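# Open the stapler past upright and leave it standing

## Task

Lift the stapler's top cover until it is clearly beyond vertical, so staples could be put in from above, with the stapler left upright and open on the table on its own (not propped by the robot); then release it and move the grippers away.

## Robot and tools

Robot: two arms, left_arm and right_arm, each with a two-finger gripper. Both report in one shared scene frame: origin on the table top midway between the arms, +z up, +x out over the table, left_arm on the +y side (the names do not match image sides). Bases: left_arm at (-0.026, +0.244, 0) m, right_arm at (-0.014, -0.352, 0) m, both nearly unrotated about z. A gripper's fingers point along its own +z axis and open and close along its y axis. end_effector_position is the point between the finger pads, roughly 1 cm short of the tips. Joint limits (rad): waist -2.618 to 3.054, shoulder 0 to 3.142, elbow 0 to 3.142, wrist pitch and wrist yaw -1.571 to 1.571, wrist roll -2.094 to 2.094.

Row format used by both motion tools: 16 numbers, left_arm first then right_arm, each as x, y, z, qw, qx, qy, qz, opening. x, y, z is an absolute target position in metres in the scene frame; qw..qz is an absolute target orientation quaternion, w first. Opening runs from -1 (closed) to +1 (fully open, 0.093 m). Both arms must always be filled in; to hold an arm still, resend its exact pose from the latest result plus the opening it should keep, and keep sending an unchanged quaternion rather than the drifted reported one.

execute_actions(actions): a list of actions, each a list of up to 15 rows; each row lasts one 1/30 s step and a short action repeats its final row to fill 15 steps (0.5 s). An empty list just returns state and images. If any target sits over 0.6 m from that gripper's current position along one of its own axes, the action is rejected for both arms; a malformed call, or a first action failing that check, rejects the whole call. Per step the command is clipped to 70 mm and 16 degrees from the measured pose, so long reaches need several actions; position wins over orientation when both cannot be met. Friction may leave the hand up to about 31 mm off, and tiny commands may not move it.

move(target, speed, blocking): one 16-number row of absolute poses; each gripper travels a straight line there, both finishing together, in 0.5 to 10 s (longer paths are cut off at 10 s). speed is m/s, 0.002 to 0.5, default 0.25; rotation is capped at twice that in rad/s. The opening is applied at the start. The path ignores obstacles and the other arm, and the hand may lag, stray or overshoot speed. Faster contact hits harder; aiming further beyond a surface presses harder. The 'move:' line reports the ending (done, off_target, moving, held, fault), limits (paced = pose clipped; held = steps blocked, after which the arm may jump quickly) and each gripper's distance from target. blocking=false returns after 0.5 s; then use wait or stop before sending anything else.

wait(seconds): 0 to 10, lets the scene run with the last commands held; returns early when a running move finishes. stop(): brakes a running move (needs room; fingers continue). zoom_image(camera, region): region [x0, y0, x1, y1] in pixels, at most 504 by 504, on cam_high, cam_low, cam_left_wrist or cam_right_wrist (all 672x504). read_manual(section) gives only licence text. finished_scene(scene) ends scene 1 or 2 irreversibly and reports success; the next scene's task arrives in its result.

Results: a state line per arm with gripper position and quaternion (reported position can be off, more at long reach), Hand target lines showing where the controller is driving, grip_measured (motor position on the -1..+1 scale; pads meet near -0.94, each mm of object width adds about 0.0208, per-gripper offset up to 0.02), joint positions ending in finger opening in metres, 'pose unreachable' lines when a clearance check altered a command, FAULT lines, MOTOR HOT warnings, and camera images plus calibration changes. grip_measured keeps heading to the sent value after the pads touch, so it barely shows contact; sending a value below the object's width reading squeezes harder, up to roughly 50 to 62 N per pad. Keep sending the same closing value to maintain a grip.

Heat: holding loads warms motors; at 90 °C the arm stops for 10 s, at 100 °C it drops everything. Avoid long heavy holds.

Suggested order: look with the cameras and zoom to locate the stapler and its cover hinge, approach from above with fingers down, catch or lift the front of the cover and swing it over past vertical about the hinge, make sure it rests open on its own with the base still flat on the table, then open the gripper and retreat upward and away.

Avoid: knocking the stapler or anything off the table, dropping or slamming parts, hard pushes into the table or stapler, arms striking or pushing each other, and ending while the robot still holds the cover in place. Brief external tugs on held parts or pushes on loose objects may occur. Less robot time, smooth motion and low effort are better.

Each tool is called after "Emit:" as a command line: name --argument value for each argument, lists and objects as JSON in quotes; but a table of rows of numbers goes row by row, as --pt "numbers of a row", without its own name.

## Session

Emit:
execute_actions --actions '[]'

Scene clock: 0.00 s.
left_arm: end_effector_position=(+0.5605, +0.1855, +0.3160) grip_measured=+1.000 end_effector_quat_wxyz=(+0.551, -0.213, +0.803, -0.083) | right_arm: end_effector_position=(+0.1902, -0.4182, +0.1033) grip_measured=+1.000 end_effector_quat_wxyz=(+0.083, +0.599, -0.622, +0.498)
Joint positions: left_arm=[-0.317  1.973  1.942 -0.374 -0.262 -0.519  0.093] | right_arm=[ 0.472  0.963  0.426 -0.731  1.031 -1.282  0.093]
Joint velocities: left_arm=[-0.017 -0.002 -0.002  0.007  0.007 -0.051  0.   ] | right_arm=[ 0.007  0.002 -0.007  0.007  0.007  0.007  0.   ]
Hand target (left_arm): +0.560, +0.186, +0.316; +0.551, -0.213, +0.803, -0.083
Hand target (right_arm): +0.190, -0.418, +0.103; +0.083, +0.599, -0.622, +0.498

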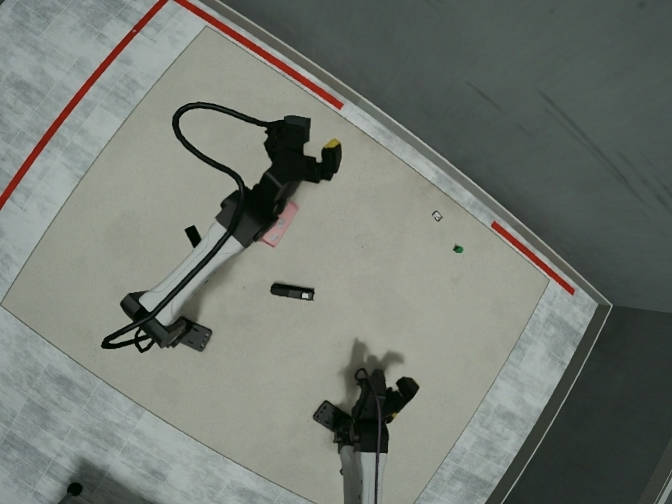

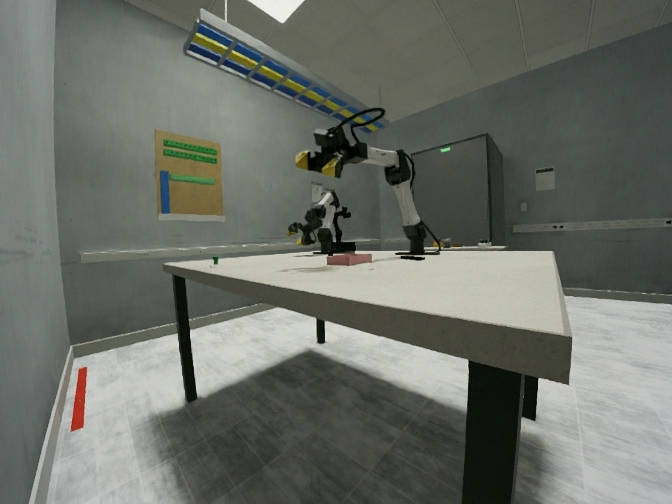

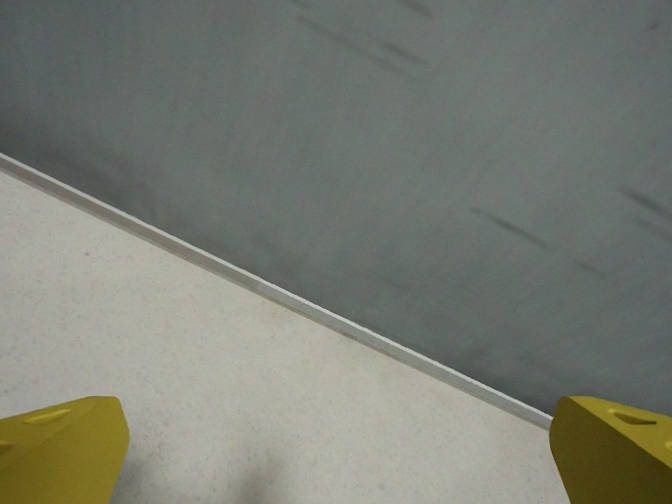

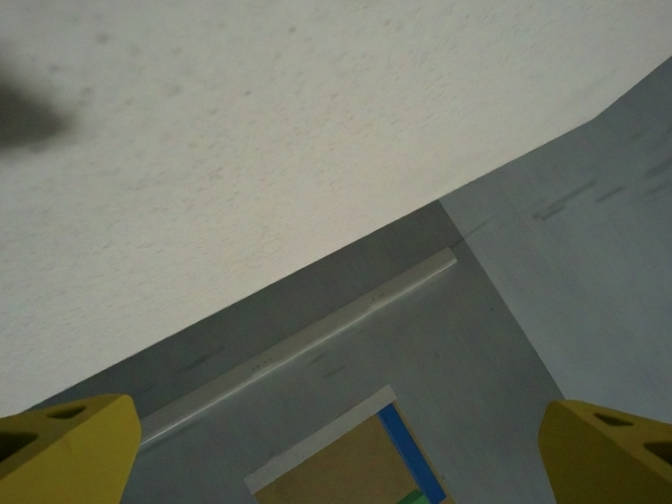

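Emit:
zoom_image --camera "cam_high" --region '[250, 260, 340, 325]'

Emit:
zoom_image --camera "cam_low" --region '[300, 225, 440, 280]'

Region (250, 260, 340, 325) of cam_high's 672x504 image, scaled by 5.600, with more detail than that image has.

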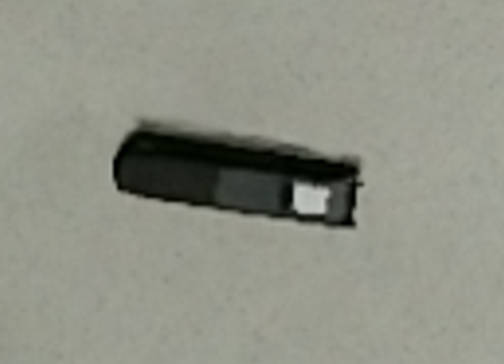

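Region (300, 225, 440, 280) of cam_low's 672x504 image, scaled by 3.600, with more detail than that image has; it fills the top 198 rows of this view, and the rest is white.

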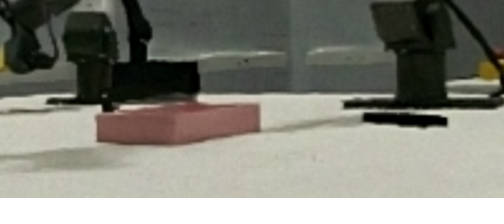

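Emit:
move --target '[0.23,0.03,0.17,0,0.839,-0.545,0,1,0.30,-0.17,0.10,0.5,-0.66,0.34,0.44,1]' --speed 0.4

Scene clock: 17.47 s.
left_arm: end_effector_position=(+0.2339, +0.0280, +0.1716) grip_measured=+1.000 end_effector_quat_wxyz=(-0.102, -0.675, +0.730, -0.022) | right_arm: end_effector_position=(+0.2924, -0.1719, +0.0956) grip_measured=+1.000 end_effector_quat_wxyz=(-0.516, +0.639, -0.416, -0.391)
Joint positions: left_arm=[-0.733  1.833  1.759 -1.502  0.21  -2.081  0.093] | right_arm=[ 0.092  2.011  1.102 -0.827 -1.406 -2.083  0.093]
Joint velocities: left_arm=[ 0.002 -0.007 -0.017  0.022 -0.051 -0.037  0.   ] | right_arm=[-0.022 -0.017  0.002 -0.037 -0.007 -0.066  0.   ]
Hand target (left_arm): +0.230, +0.032, +0.169; +0.109, +0.681, -0.724, +0.012
Hand target (right_arm): +0.296, -0.168, +0.094; -0.521, +0.641, -0.406, -0.391
Off the commanded pose (left_arm): 0.005 m, 31 deg; orientation clipped at the last step of the last action.
Off the commanded pose (right_arm): 0.009 m, 11 deg.
joint sent to its limit (left arm) — the command would take joint 6 (wrist roll) past its lower limit, so that joint was sent only as far as its limit.
joint sent to its limit (right arm) — the command would take joint 6 (wrist roll) past its lower limit, so that joint was sent only as far as its limit.
move: off_target (left_arm, right_arm); limits=paced
camera_calibration (this result's frames):
cam_left_wrist: T_world_to_cam=[[0.988173, -0.106691, -0.110146, -0.205324], [-0.0267503, -0.827201, 0.561269, -0.0238927], [-0.150995, -0.551684, -0.820271, 0.274335], [0, 0, 0, 1]] pos_world=[0.24368, 0.109676, 0.215824]
cam_right_wrist: T_world_to_cam=[[0.935616, 0.130264, 0.328106, -0.283785], [0.345157, -0.532614, -0.77278, -0.0779905], [0.0740881, 0.836274, -0.543283, 0.255148], [0, 0, 0, 1]] pos_world=[0.273529, -0.217945, 0.17146]

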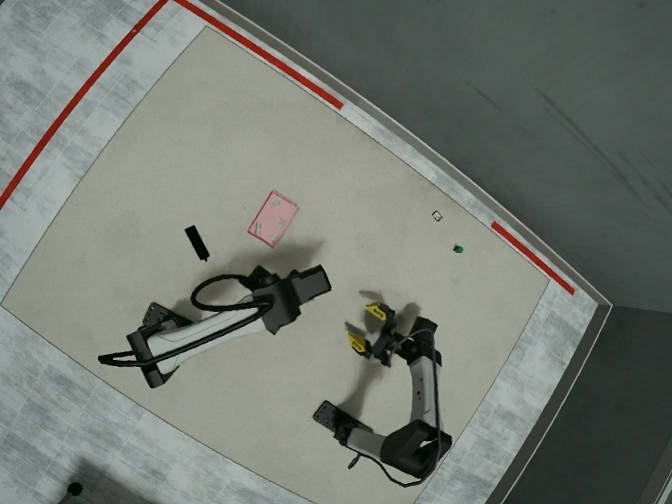

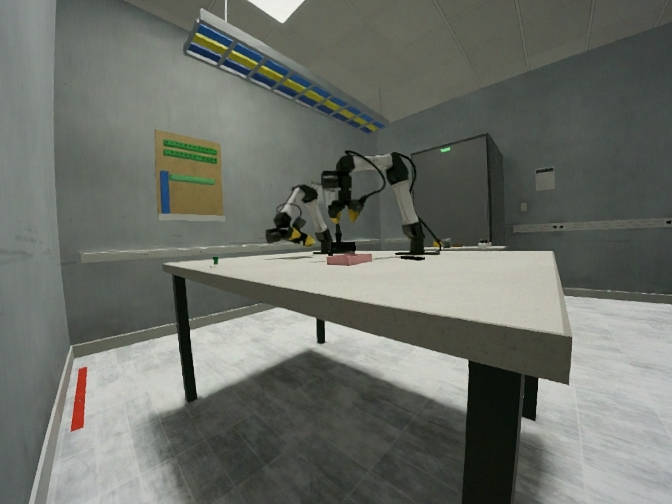

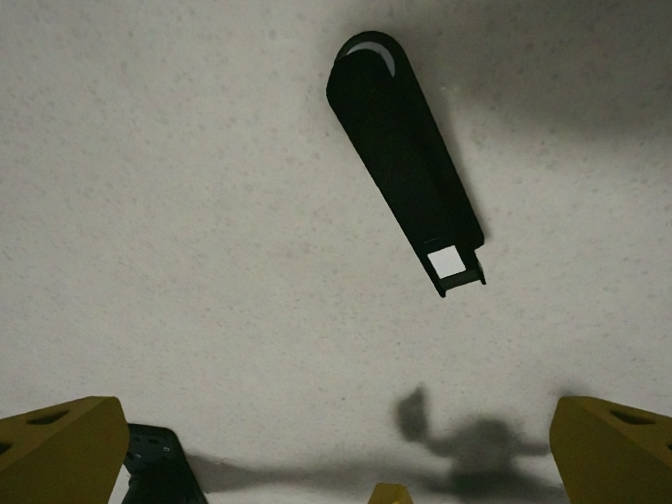

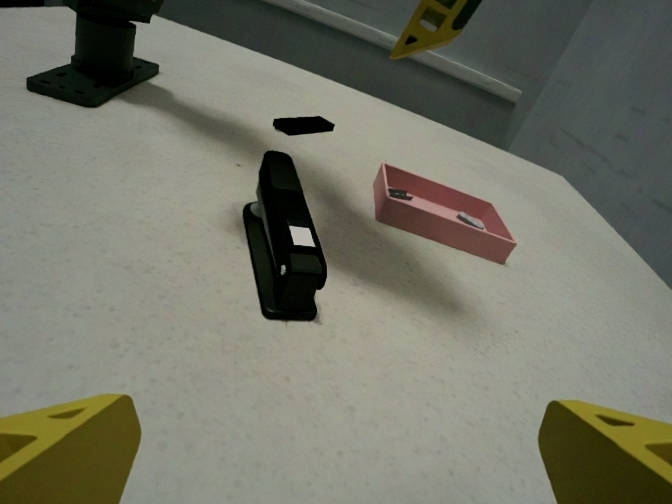

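Emit:
zoom_image --camera "cam_right_wrist" --region '[200, 130, 400, 340]'

Emit:
zoom_image --camera "cam_left_wrist" --region '[280, 10, 560, 320]'

Emit:
zoom_image --camera "cam_low" --region '[315, 225, 375, 265]'

Region (200, 130, 400, 340) of cam_right_wrist's 672x504 image, scaled by 2.400, with more detail than that image has; it fills the left 480 columns of this view, and the rest is white.

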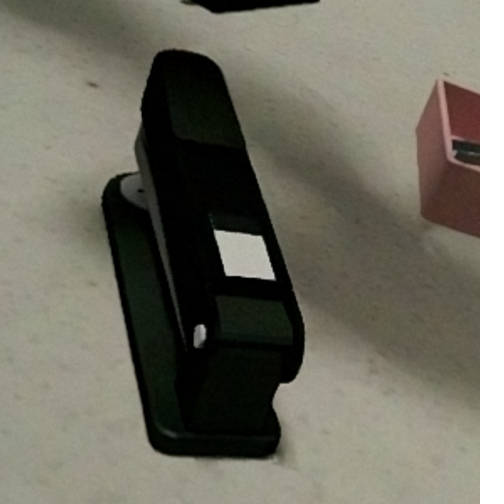

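Region (280, 10, 560, 320) of cam_left_wrist's 672x504 image, scaled by 1.626, with more detail than that image has; it fills the left 455 columns of this view, and the rest is white.

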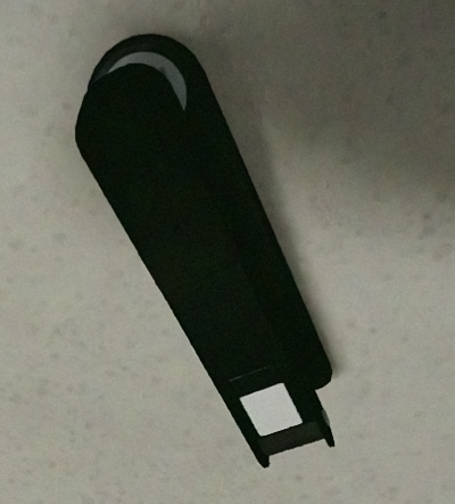

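Region (315, 225, 375, 265) of cam_low's 672x504 image, scaled by 8.400, with more detail than that image has.

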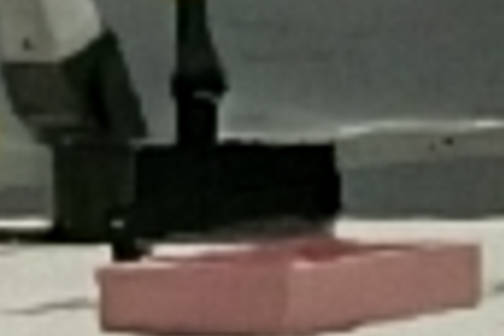

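Emit:
move --target '[0.2,0.17,0.12,0.355,0.494,0.76,-0.23,0.6,0.29,-0.12,0.17,0.1,-0.55,0.82,0.05,0.5]' --speed 0.3

Scene clock: 43.00 s.
left_arm: end_effector_position=(+0.1977, +0.1680, +0.1153) grip_measured=+0.601 end_effector_quat_wxyz=(+0.350, +0.494, +0.763, -0.226) | right_arm: end_effector_position=(+0.2912, -0.1231, +0.1738) grip_measured=+0.503 end_effector_quat_wxyz=(+0.111, -0.552, +0.825, +0.054)
Joint positions: left_arm=[ 0.089  1.158  0.687 -0.881  0.839  1.285  0.074] | right_arm=[ 0.645  1.79   1.701 -1.257 -0.105 -0.57   0.069]
Joint velocities: left_arm=[-0.012  0.017  0.007 -0.022  0.007  0.081 -0.   ] | right_arm=[-0.022 -0.032  0.002 -0.037  0.066  0.022  0.   ]
Hand target (left_arm): +0.201, +0.170, +0.119; +0.354, +0.493, +0.762, -0.227
Hand target (right_arm): +0.292, -0.120, +0.172; +0.105, -0.552, +0.826, +0.049
Off the commanded pose (left_arm): 0.006 m, 1 deg.
Off the commanded pose (right_arm): 0.005 m, 1 deg.
move: done
camera_calibration (this result's frames):
cam_left_wrist: T_world_to_cam=[[-0.914591, -0.403865, -0.0204206, 0.25496], [-0.356965, 0.830046, -0.428486, 0.0235307], [0.19, -0.384599, -0.903318, 0.214024], [0, 0, 0, 1]] pos_world=[0.200919, 0.165751, 0.20862]
cam_right_wrist: T_world_to_cam=[[0.921638, -0.387278, 0.024482, -0.321511], [-0.384607, -0.90325, 0.190308, 0.00832206], [-0.0515888, -0.184811, -0.981419, 0.24394], [0, 0, 0, 1]] pos_world=[0.312102, -0.0719147, 0.245694]

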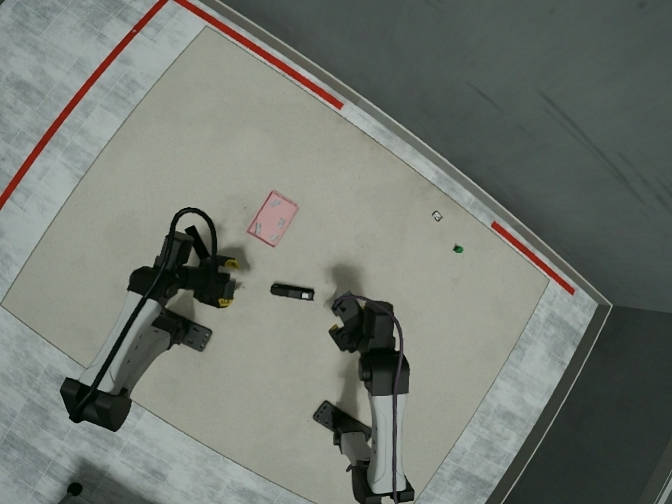

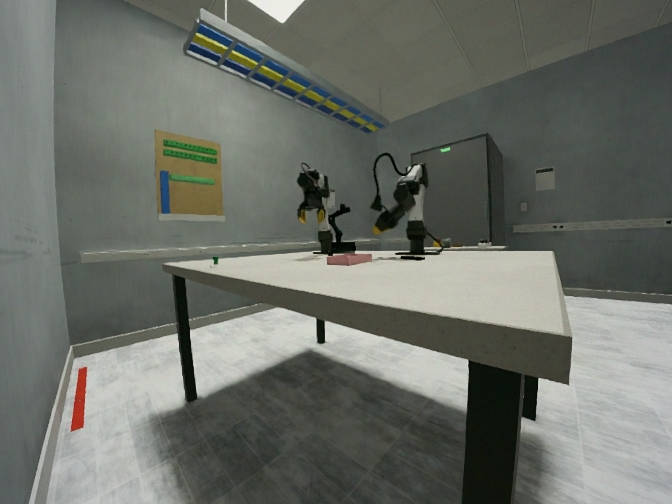

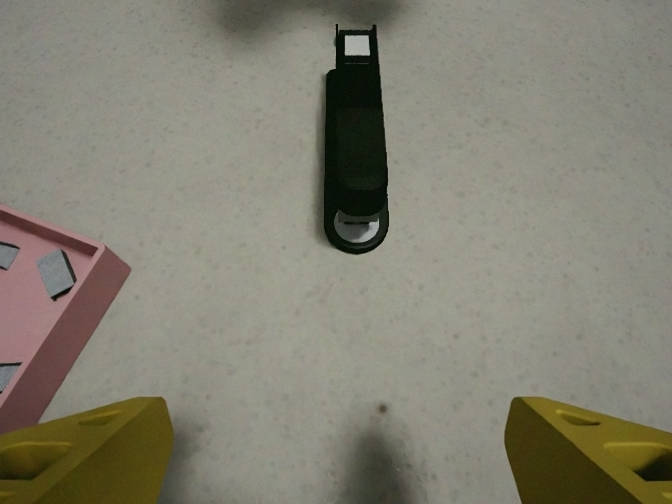

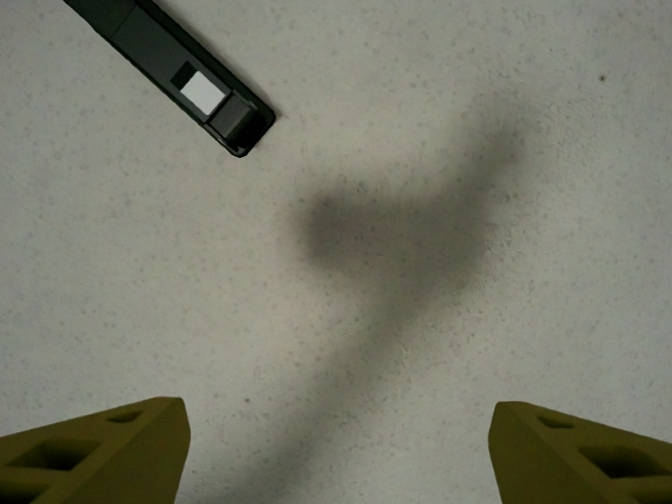

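Emit:
move --target '[0.222,0.10,0.03,0.451,0.46,0.707,-0.293,0.5,0.29,-0.12,0.17,0,0.545,0.839,0,0.3]'

Emit:
move --target '[0.237,0.066,0.012,0.451,0.46,0.707,-0.293,0.5,0.275,-0.04,0.14,0,0.545,0.839,0,0.3]' --speed 0.1

Scene clock: 61.20 s.
left_arm: end_effector_position=(+0.2330, +0.1025, +0.0349) grip_measured=+0.501 end_effector_quat_wxyz=(+0.462, +0.459, +0.705, -0.280) | right_arm: end_effector_position=(+0.2888, -0.1225, +0.1721) grip_measured=+0.303 end_effector_quat_wxyz=(+0.010, +0.538, +0.843, +0.008)
Joint positions: left_arm=[-0.161  1.559  0.26   0.505  0.949  0.724  0.069] | right_arm=[ 0.702  1.998  2.    -1.552  0.013  1.79   0.06 ]
Joint velocities: left_arm=[ 0.007 -0.002  0.007 -0.007  0.007 -0.022 -0.   ] | right_arm=[ 0.012 -0.007 -0.002 -0.022 -0.007  0.022  0.   ]
Hand target (left_arm): +0.224, +0.100, +0.029; +0.453, +0.458, +0.707, -0.291
Hand target (right_arm): +0.290, -0.120, +0.170; +0.002, +0.544, +0.839, +0.005
Off the commanded pose (left_arm): 0.012 m, 2 deg.
Off the commanded pose (right_arm): 0.004 m, 2 deg.
joint sent to its limit (right arm) — the command would take joint 4 (wrist pitch) past its lower limit, so that joint was sent only as far as its limit.
move: off_target (left_arm)
camera_calibration (this result's frames):
cam_left_wrist: T_world_to_cam=[[-0.906175, -0.420054, -0.0490099, 0.259833], [-0.285237, 0.692633, -0.662495, 0.0615629], [0.312229, -0.586357, -0.747462, 0.0962969], [0, 0, 0, 1]] pos_world=[0.222948, 0.122968, 0.125498]
cam_right_wrist: T_world_to_cam=[[-0.90811, -0.417421, -0.0331068, 0.215572], [-0.392207, 0.820228, 0.416413, 0.18269], [-0.146664, 0.391134, -0.908573, 0.32775], [0, 0, 0, 1]] pos_world=[0.315485, -0.188057, 0.228847]

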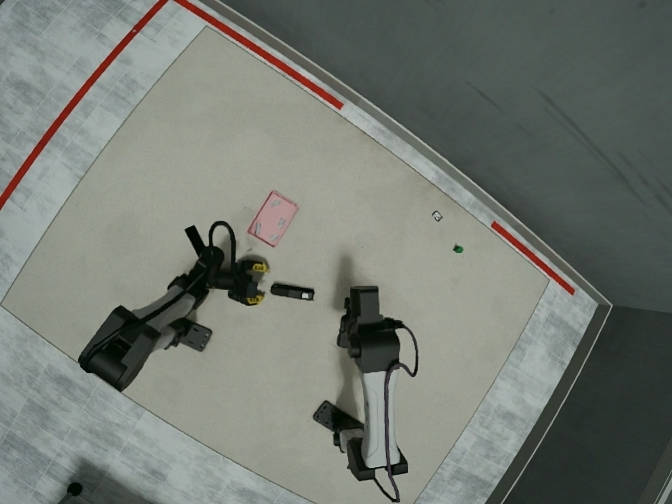

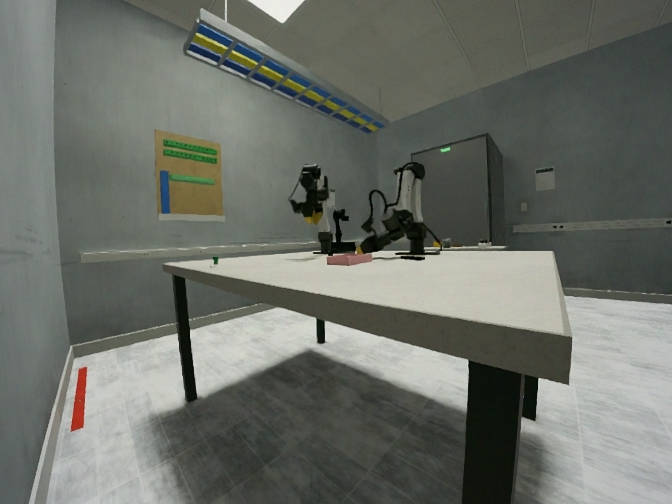

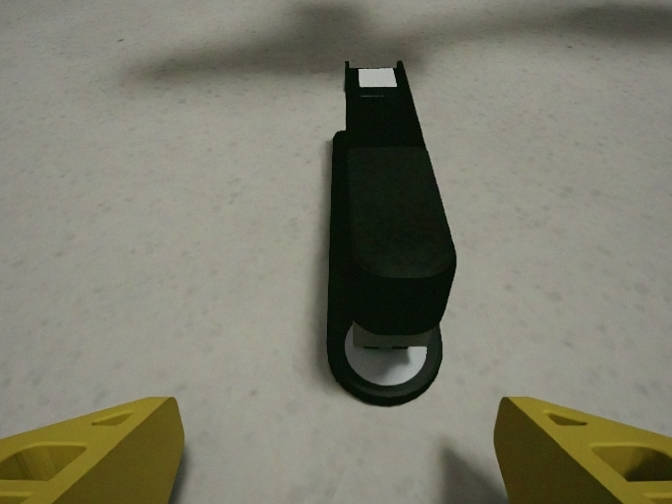

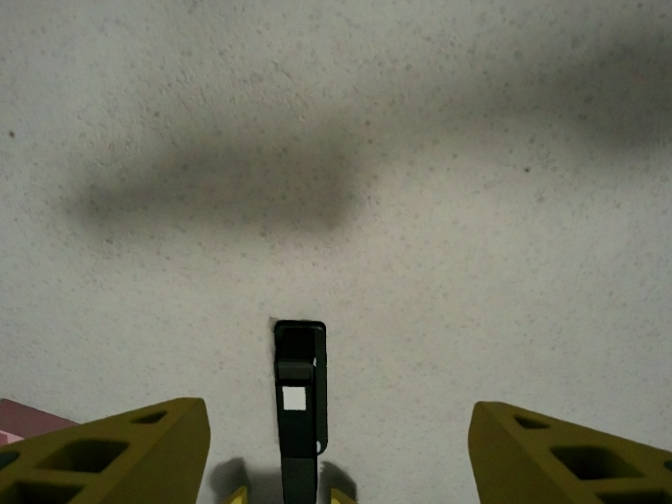

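Scene clock: 62.60 s.
left_arm: end_effector_position=(+0.2382, +0.0674, +0.0141) grip_measured=+0.501 end_effector_quat_wxyz=(+0.454, +0.460, +0.705, -0.292) | right_arm: end_effector_position=(+0.2754, -0.0449, +0.1419) grip_measured=+0.303 end_effector_quat_wxyz=(+0.006, +0.543, +0.840, +0.004)
Joint positions: left_arm=[-0.325  1.773  0.26   0.833  0.845  0.551  0.069] | right_arm=[ 0.867  2.19   2.174 -1.545  0.01   1.967  0.06 ]
Joint velocities: left_arm=[-0.017  0.002 -0.002  0.081 -0.037 -0.066 -0.001] | right_arm=[ 0.017  0.002 -0.012  0.051 -0.007  0.037  0.   ]
Hand target (left_arm): +0.237, +0.066, +0.012; +0.451, +0.460, +0.707, -0.293
Hand target (right_arm): +0.274, -0.040, +0.139; +0.000, +0.545, +0.839, +0.001
Off the commanded pose (left_arm): 0.003 m, 0 deg.
Off the commanded pose (right_arm): 0.005 m, 1 deg.
move: done
camera_calibration (this result's frames):
cam_left_wrist: T_world_to_cam=[[-0.913213, -0.406725, -0.0248465, 0.249265], [-0.290023, 0.691595, -0.6615, 0.0748], [0.286232, -0.596885, -0.749533, 0.0654668], [0, 0, 0, 1]] pos_world=[0.230587, 0.0887272, 0.104743]
cam_right_wrist: T_world_to_cam=[[-0.913107, -0.407151, -0.0215547, 0.235046], [-0.378185, 0.826021, 0.417931, 0.122562], [-0.152356, 0.389767, -0.908223, 0.269458], [0, 0, 0, 1]] pos_world=[0.302027, -0.110566, 0.198572]

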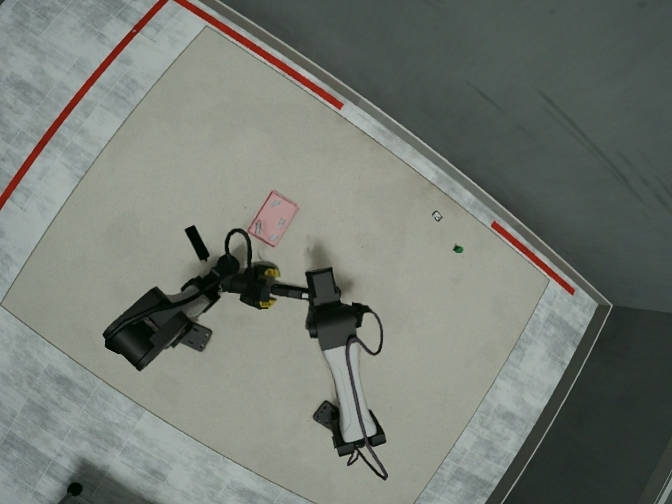

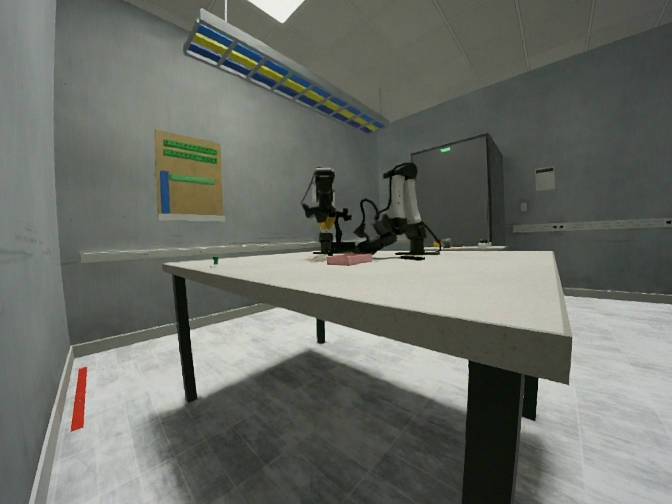

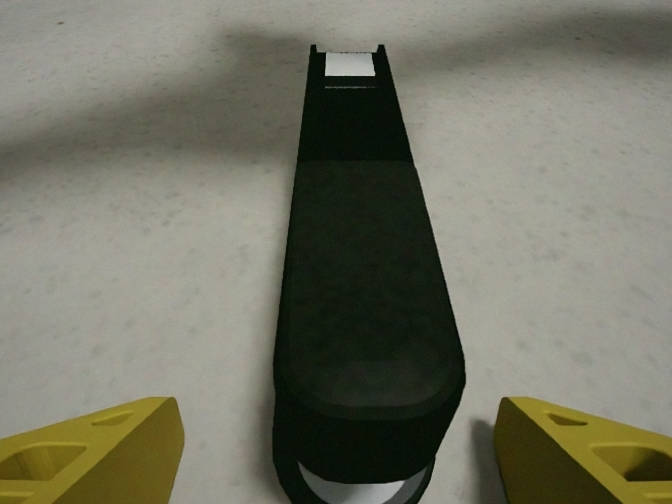

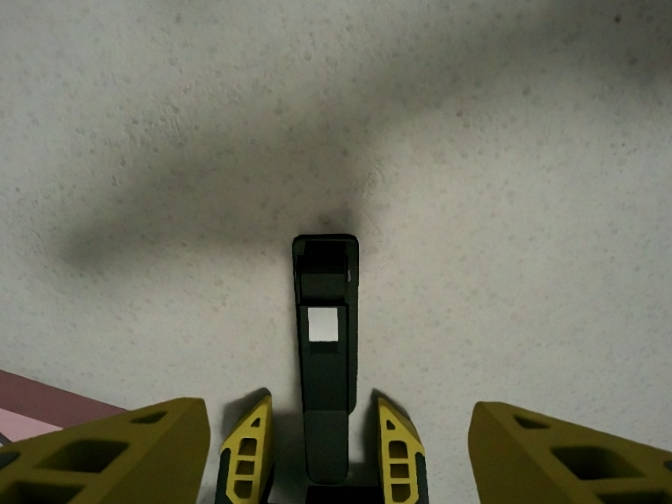

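Emit:
move --target '[0.231,0.075,0.010,0.451,0.46,0.707,-0.293,0.5,0.26,0.008,0.10,0,0.545,0.839,0,0.2]' --speed 0.1

Emit:
move --target '[0.231,0.075,0.010,0.451,0.46,0.707,-0.293,-0.5,0.26,0.008,0.056,0,0.545,0.839,0,0.2]' --speed 0.08

Scene clock: 71.57 s.
left_arm: end_effector_position=(+0.2397, +0.0716, +0.0152) grip_measured=+0.501 end_effector_quat_wxyz=(+0.460, +0.464, +0.700, -0.288) | right_arm: end_effector_position=(+0.2595, -0.0004, +0.1026) grip_measured=+0.203 end_effector_quat_wxyz=(+0.005, +0.543, +0.840, -0.004)
Joint positions: left_arm=[-0.303  1.773  0.26   0.83   0.862  0.58   0.069] | right_arm=[ 0.961  2.307  2.209 -1.481  0.01   2.062  0.055]
Joint velocities: left_arm=[ 0.007  0.002 -0.007 -0.022 -0.066  0.007  0.   ] | right_arm=[ 0.027  0.012 -0.002  0.037  0.022  0.007  0.   ]
Hand target (left_arm): +0.231, +0.075, +0.010; +0.451, +0.460, +0.707, -0.293
Hand target (right_arm): +0.259, +0.008, +0.100; +0.000, +0.545, +0.839, +0.001
Off the commanded pose (left_arm): 0.011 m, 2 deg.
Off the commanded pose (right_arm): 0.009 m, 1 deg.
move: off_target (left_arm)
camera_calibration (this result's frames):
cam_left_wrist: T_world_to_cam=[[-0.914109, -0.403161, -0.0431913, 0.252596], [-0.274105, 0.692936, -0.666863, 0.0692225], [0.298782, -0.597746, -0.743928, 0.0653087], [0, 0, 0, 1]] pos_world=[0.230362, 0.0929082, 0.105657]
cam_right_wrist: T_world_to_cam=[[-0.913724, -0.406278, -0.00677838, 0.236386], [-0.372753, 0.831452, 0.411998, 0.0953434], [-0.16175, 0.378979, -0.91116, 0.216693], [0, 0, 0, 1]] pos_world=[0.286581, -0.0653573, 0.159763]

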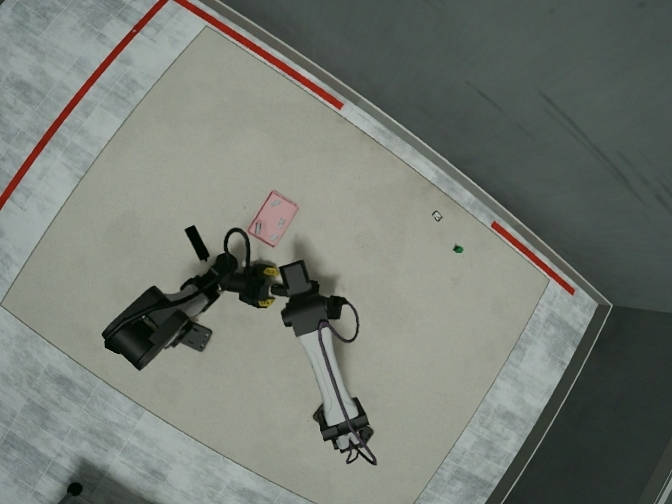

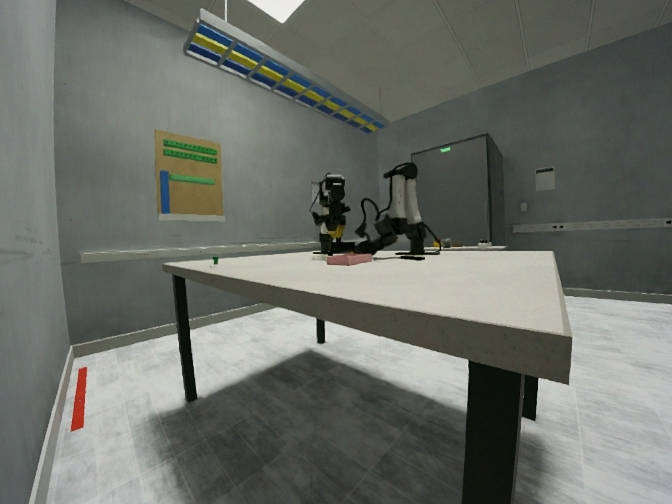

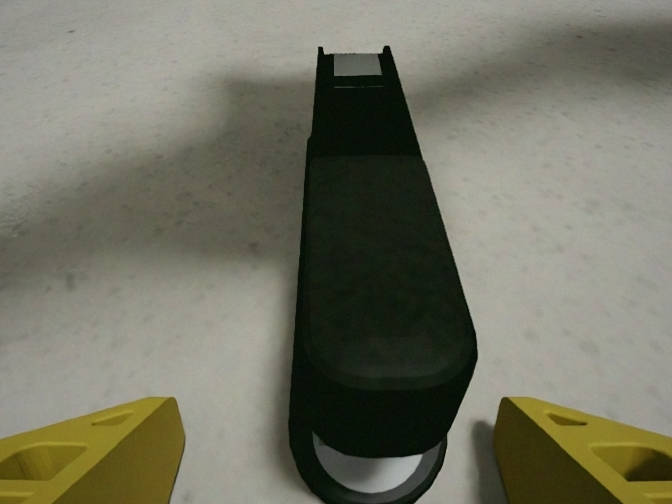

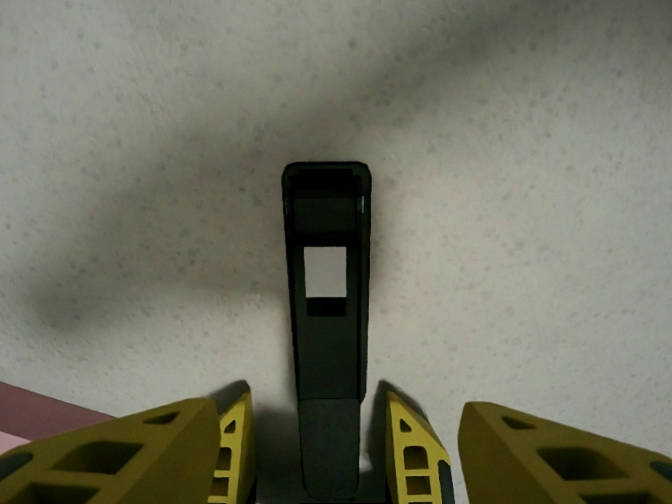

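Scene clock: 72.67 s.
left_arm: end_effector_position=(+0.2392, +0.0715, +0.0150) grip_measured=-0.460 end_effector_quat_wxyz=(+0.460, +0.464, +0.700, -0.289) | right_arm: end_effector_position=(+0.2659, +0.0079, +0.0671) grip_measured=+0.203 end_effector_quat_wxyz=(+0.006, +0.543, +0.839, +0.012)
Joint positions: left_arm=[-0.303  1.773  0.26   0.828  0.864  0.58   0.023] | right_arm=[ 0.961  2.307  2.068 -1.307  0.01   2.062  0.055]
Joint velocities: left_arm=[ 0.007  0.002  0.002  0.007 -0.037 -0.051 -0.   ] | right_arm=[-0.002 -0.012 -0.012 -0.037  0.022 -0.037 -0.001]
Hand target (left_arm): +0.231, +0.075, +0.010; +0.451, +0.460, +0.707, -0.293
Hand target (right_arm): +0.260, +0.008, +0.056; +0.000, +0.545, +0.839, -0.000
Off the commanded pose (left_arm): 0.010 m, 1 deg.
Off the commanded pose (right_arm): 0.013 m, 2 deg.
move: off_target (right_arm)
camera_calibration (this result's frames):
cam_left_wrist: T_world_to_cam=[[-0.914807, -0.401843, -0.0406173, 0.252129], [-0.274715, 0.692791, -0.666762, 0.0692239], [0.296073, -0.598801, -0.744163, 0.0659721], [0, 0, 0, 1]] pos_world=[0.230133, 0.0928627, 0.105491]
cam_right_wrist: T_world_to_cam=[[-0.913299, -0.405727, -0.0356329, 0.247211], [-0.381149, 0.820569, 0.425901, 0.106833], [-0.143561, 0.402557, -0.904068, 0.176723], [0, 0, 0, 1]] pos_world=[0.291867, -0.0585051, 0.123078]

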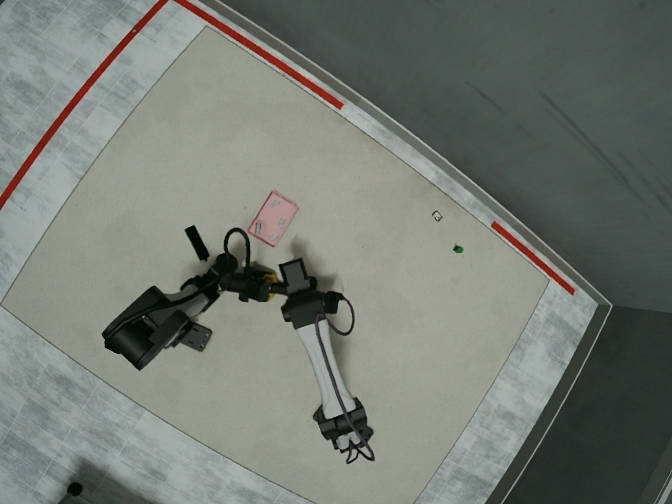

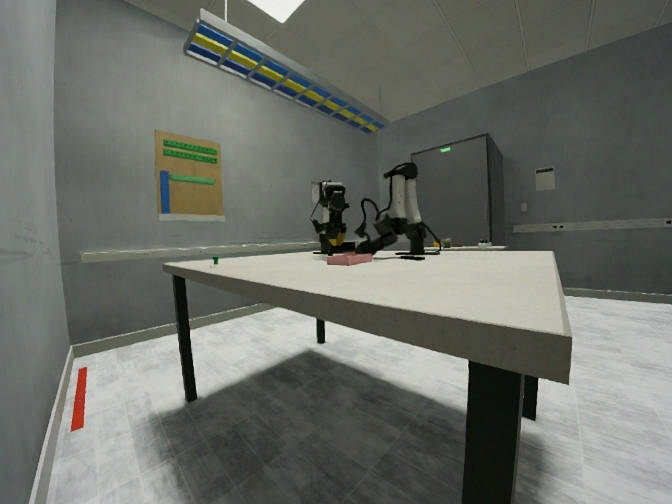

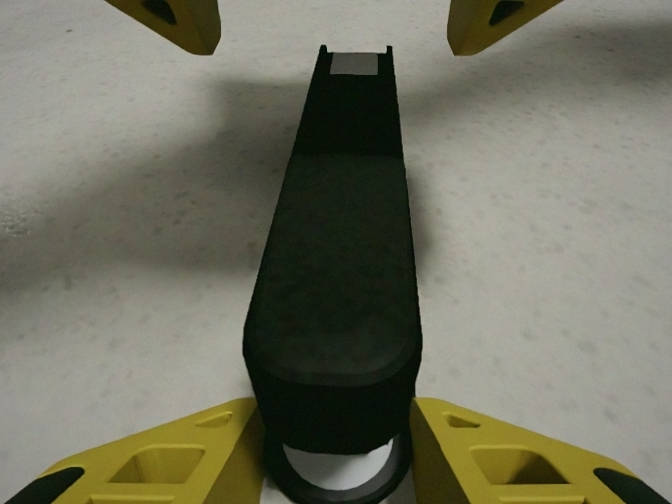

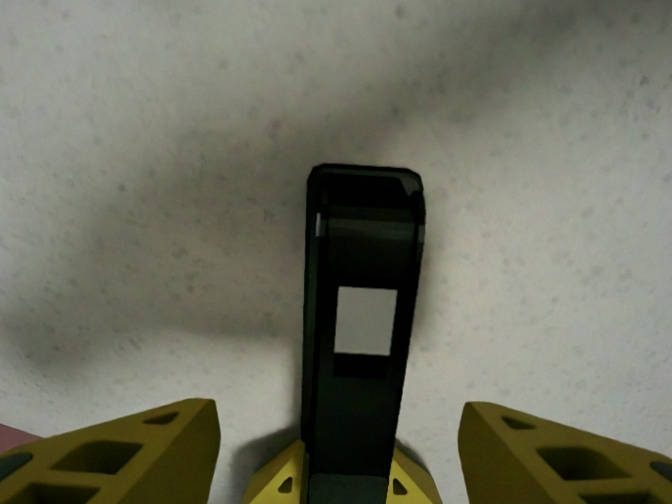

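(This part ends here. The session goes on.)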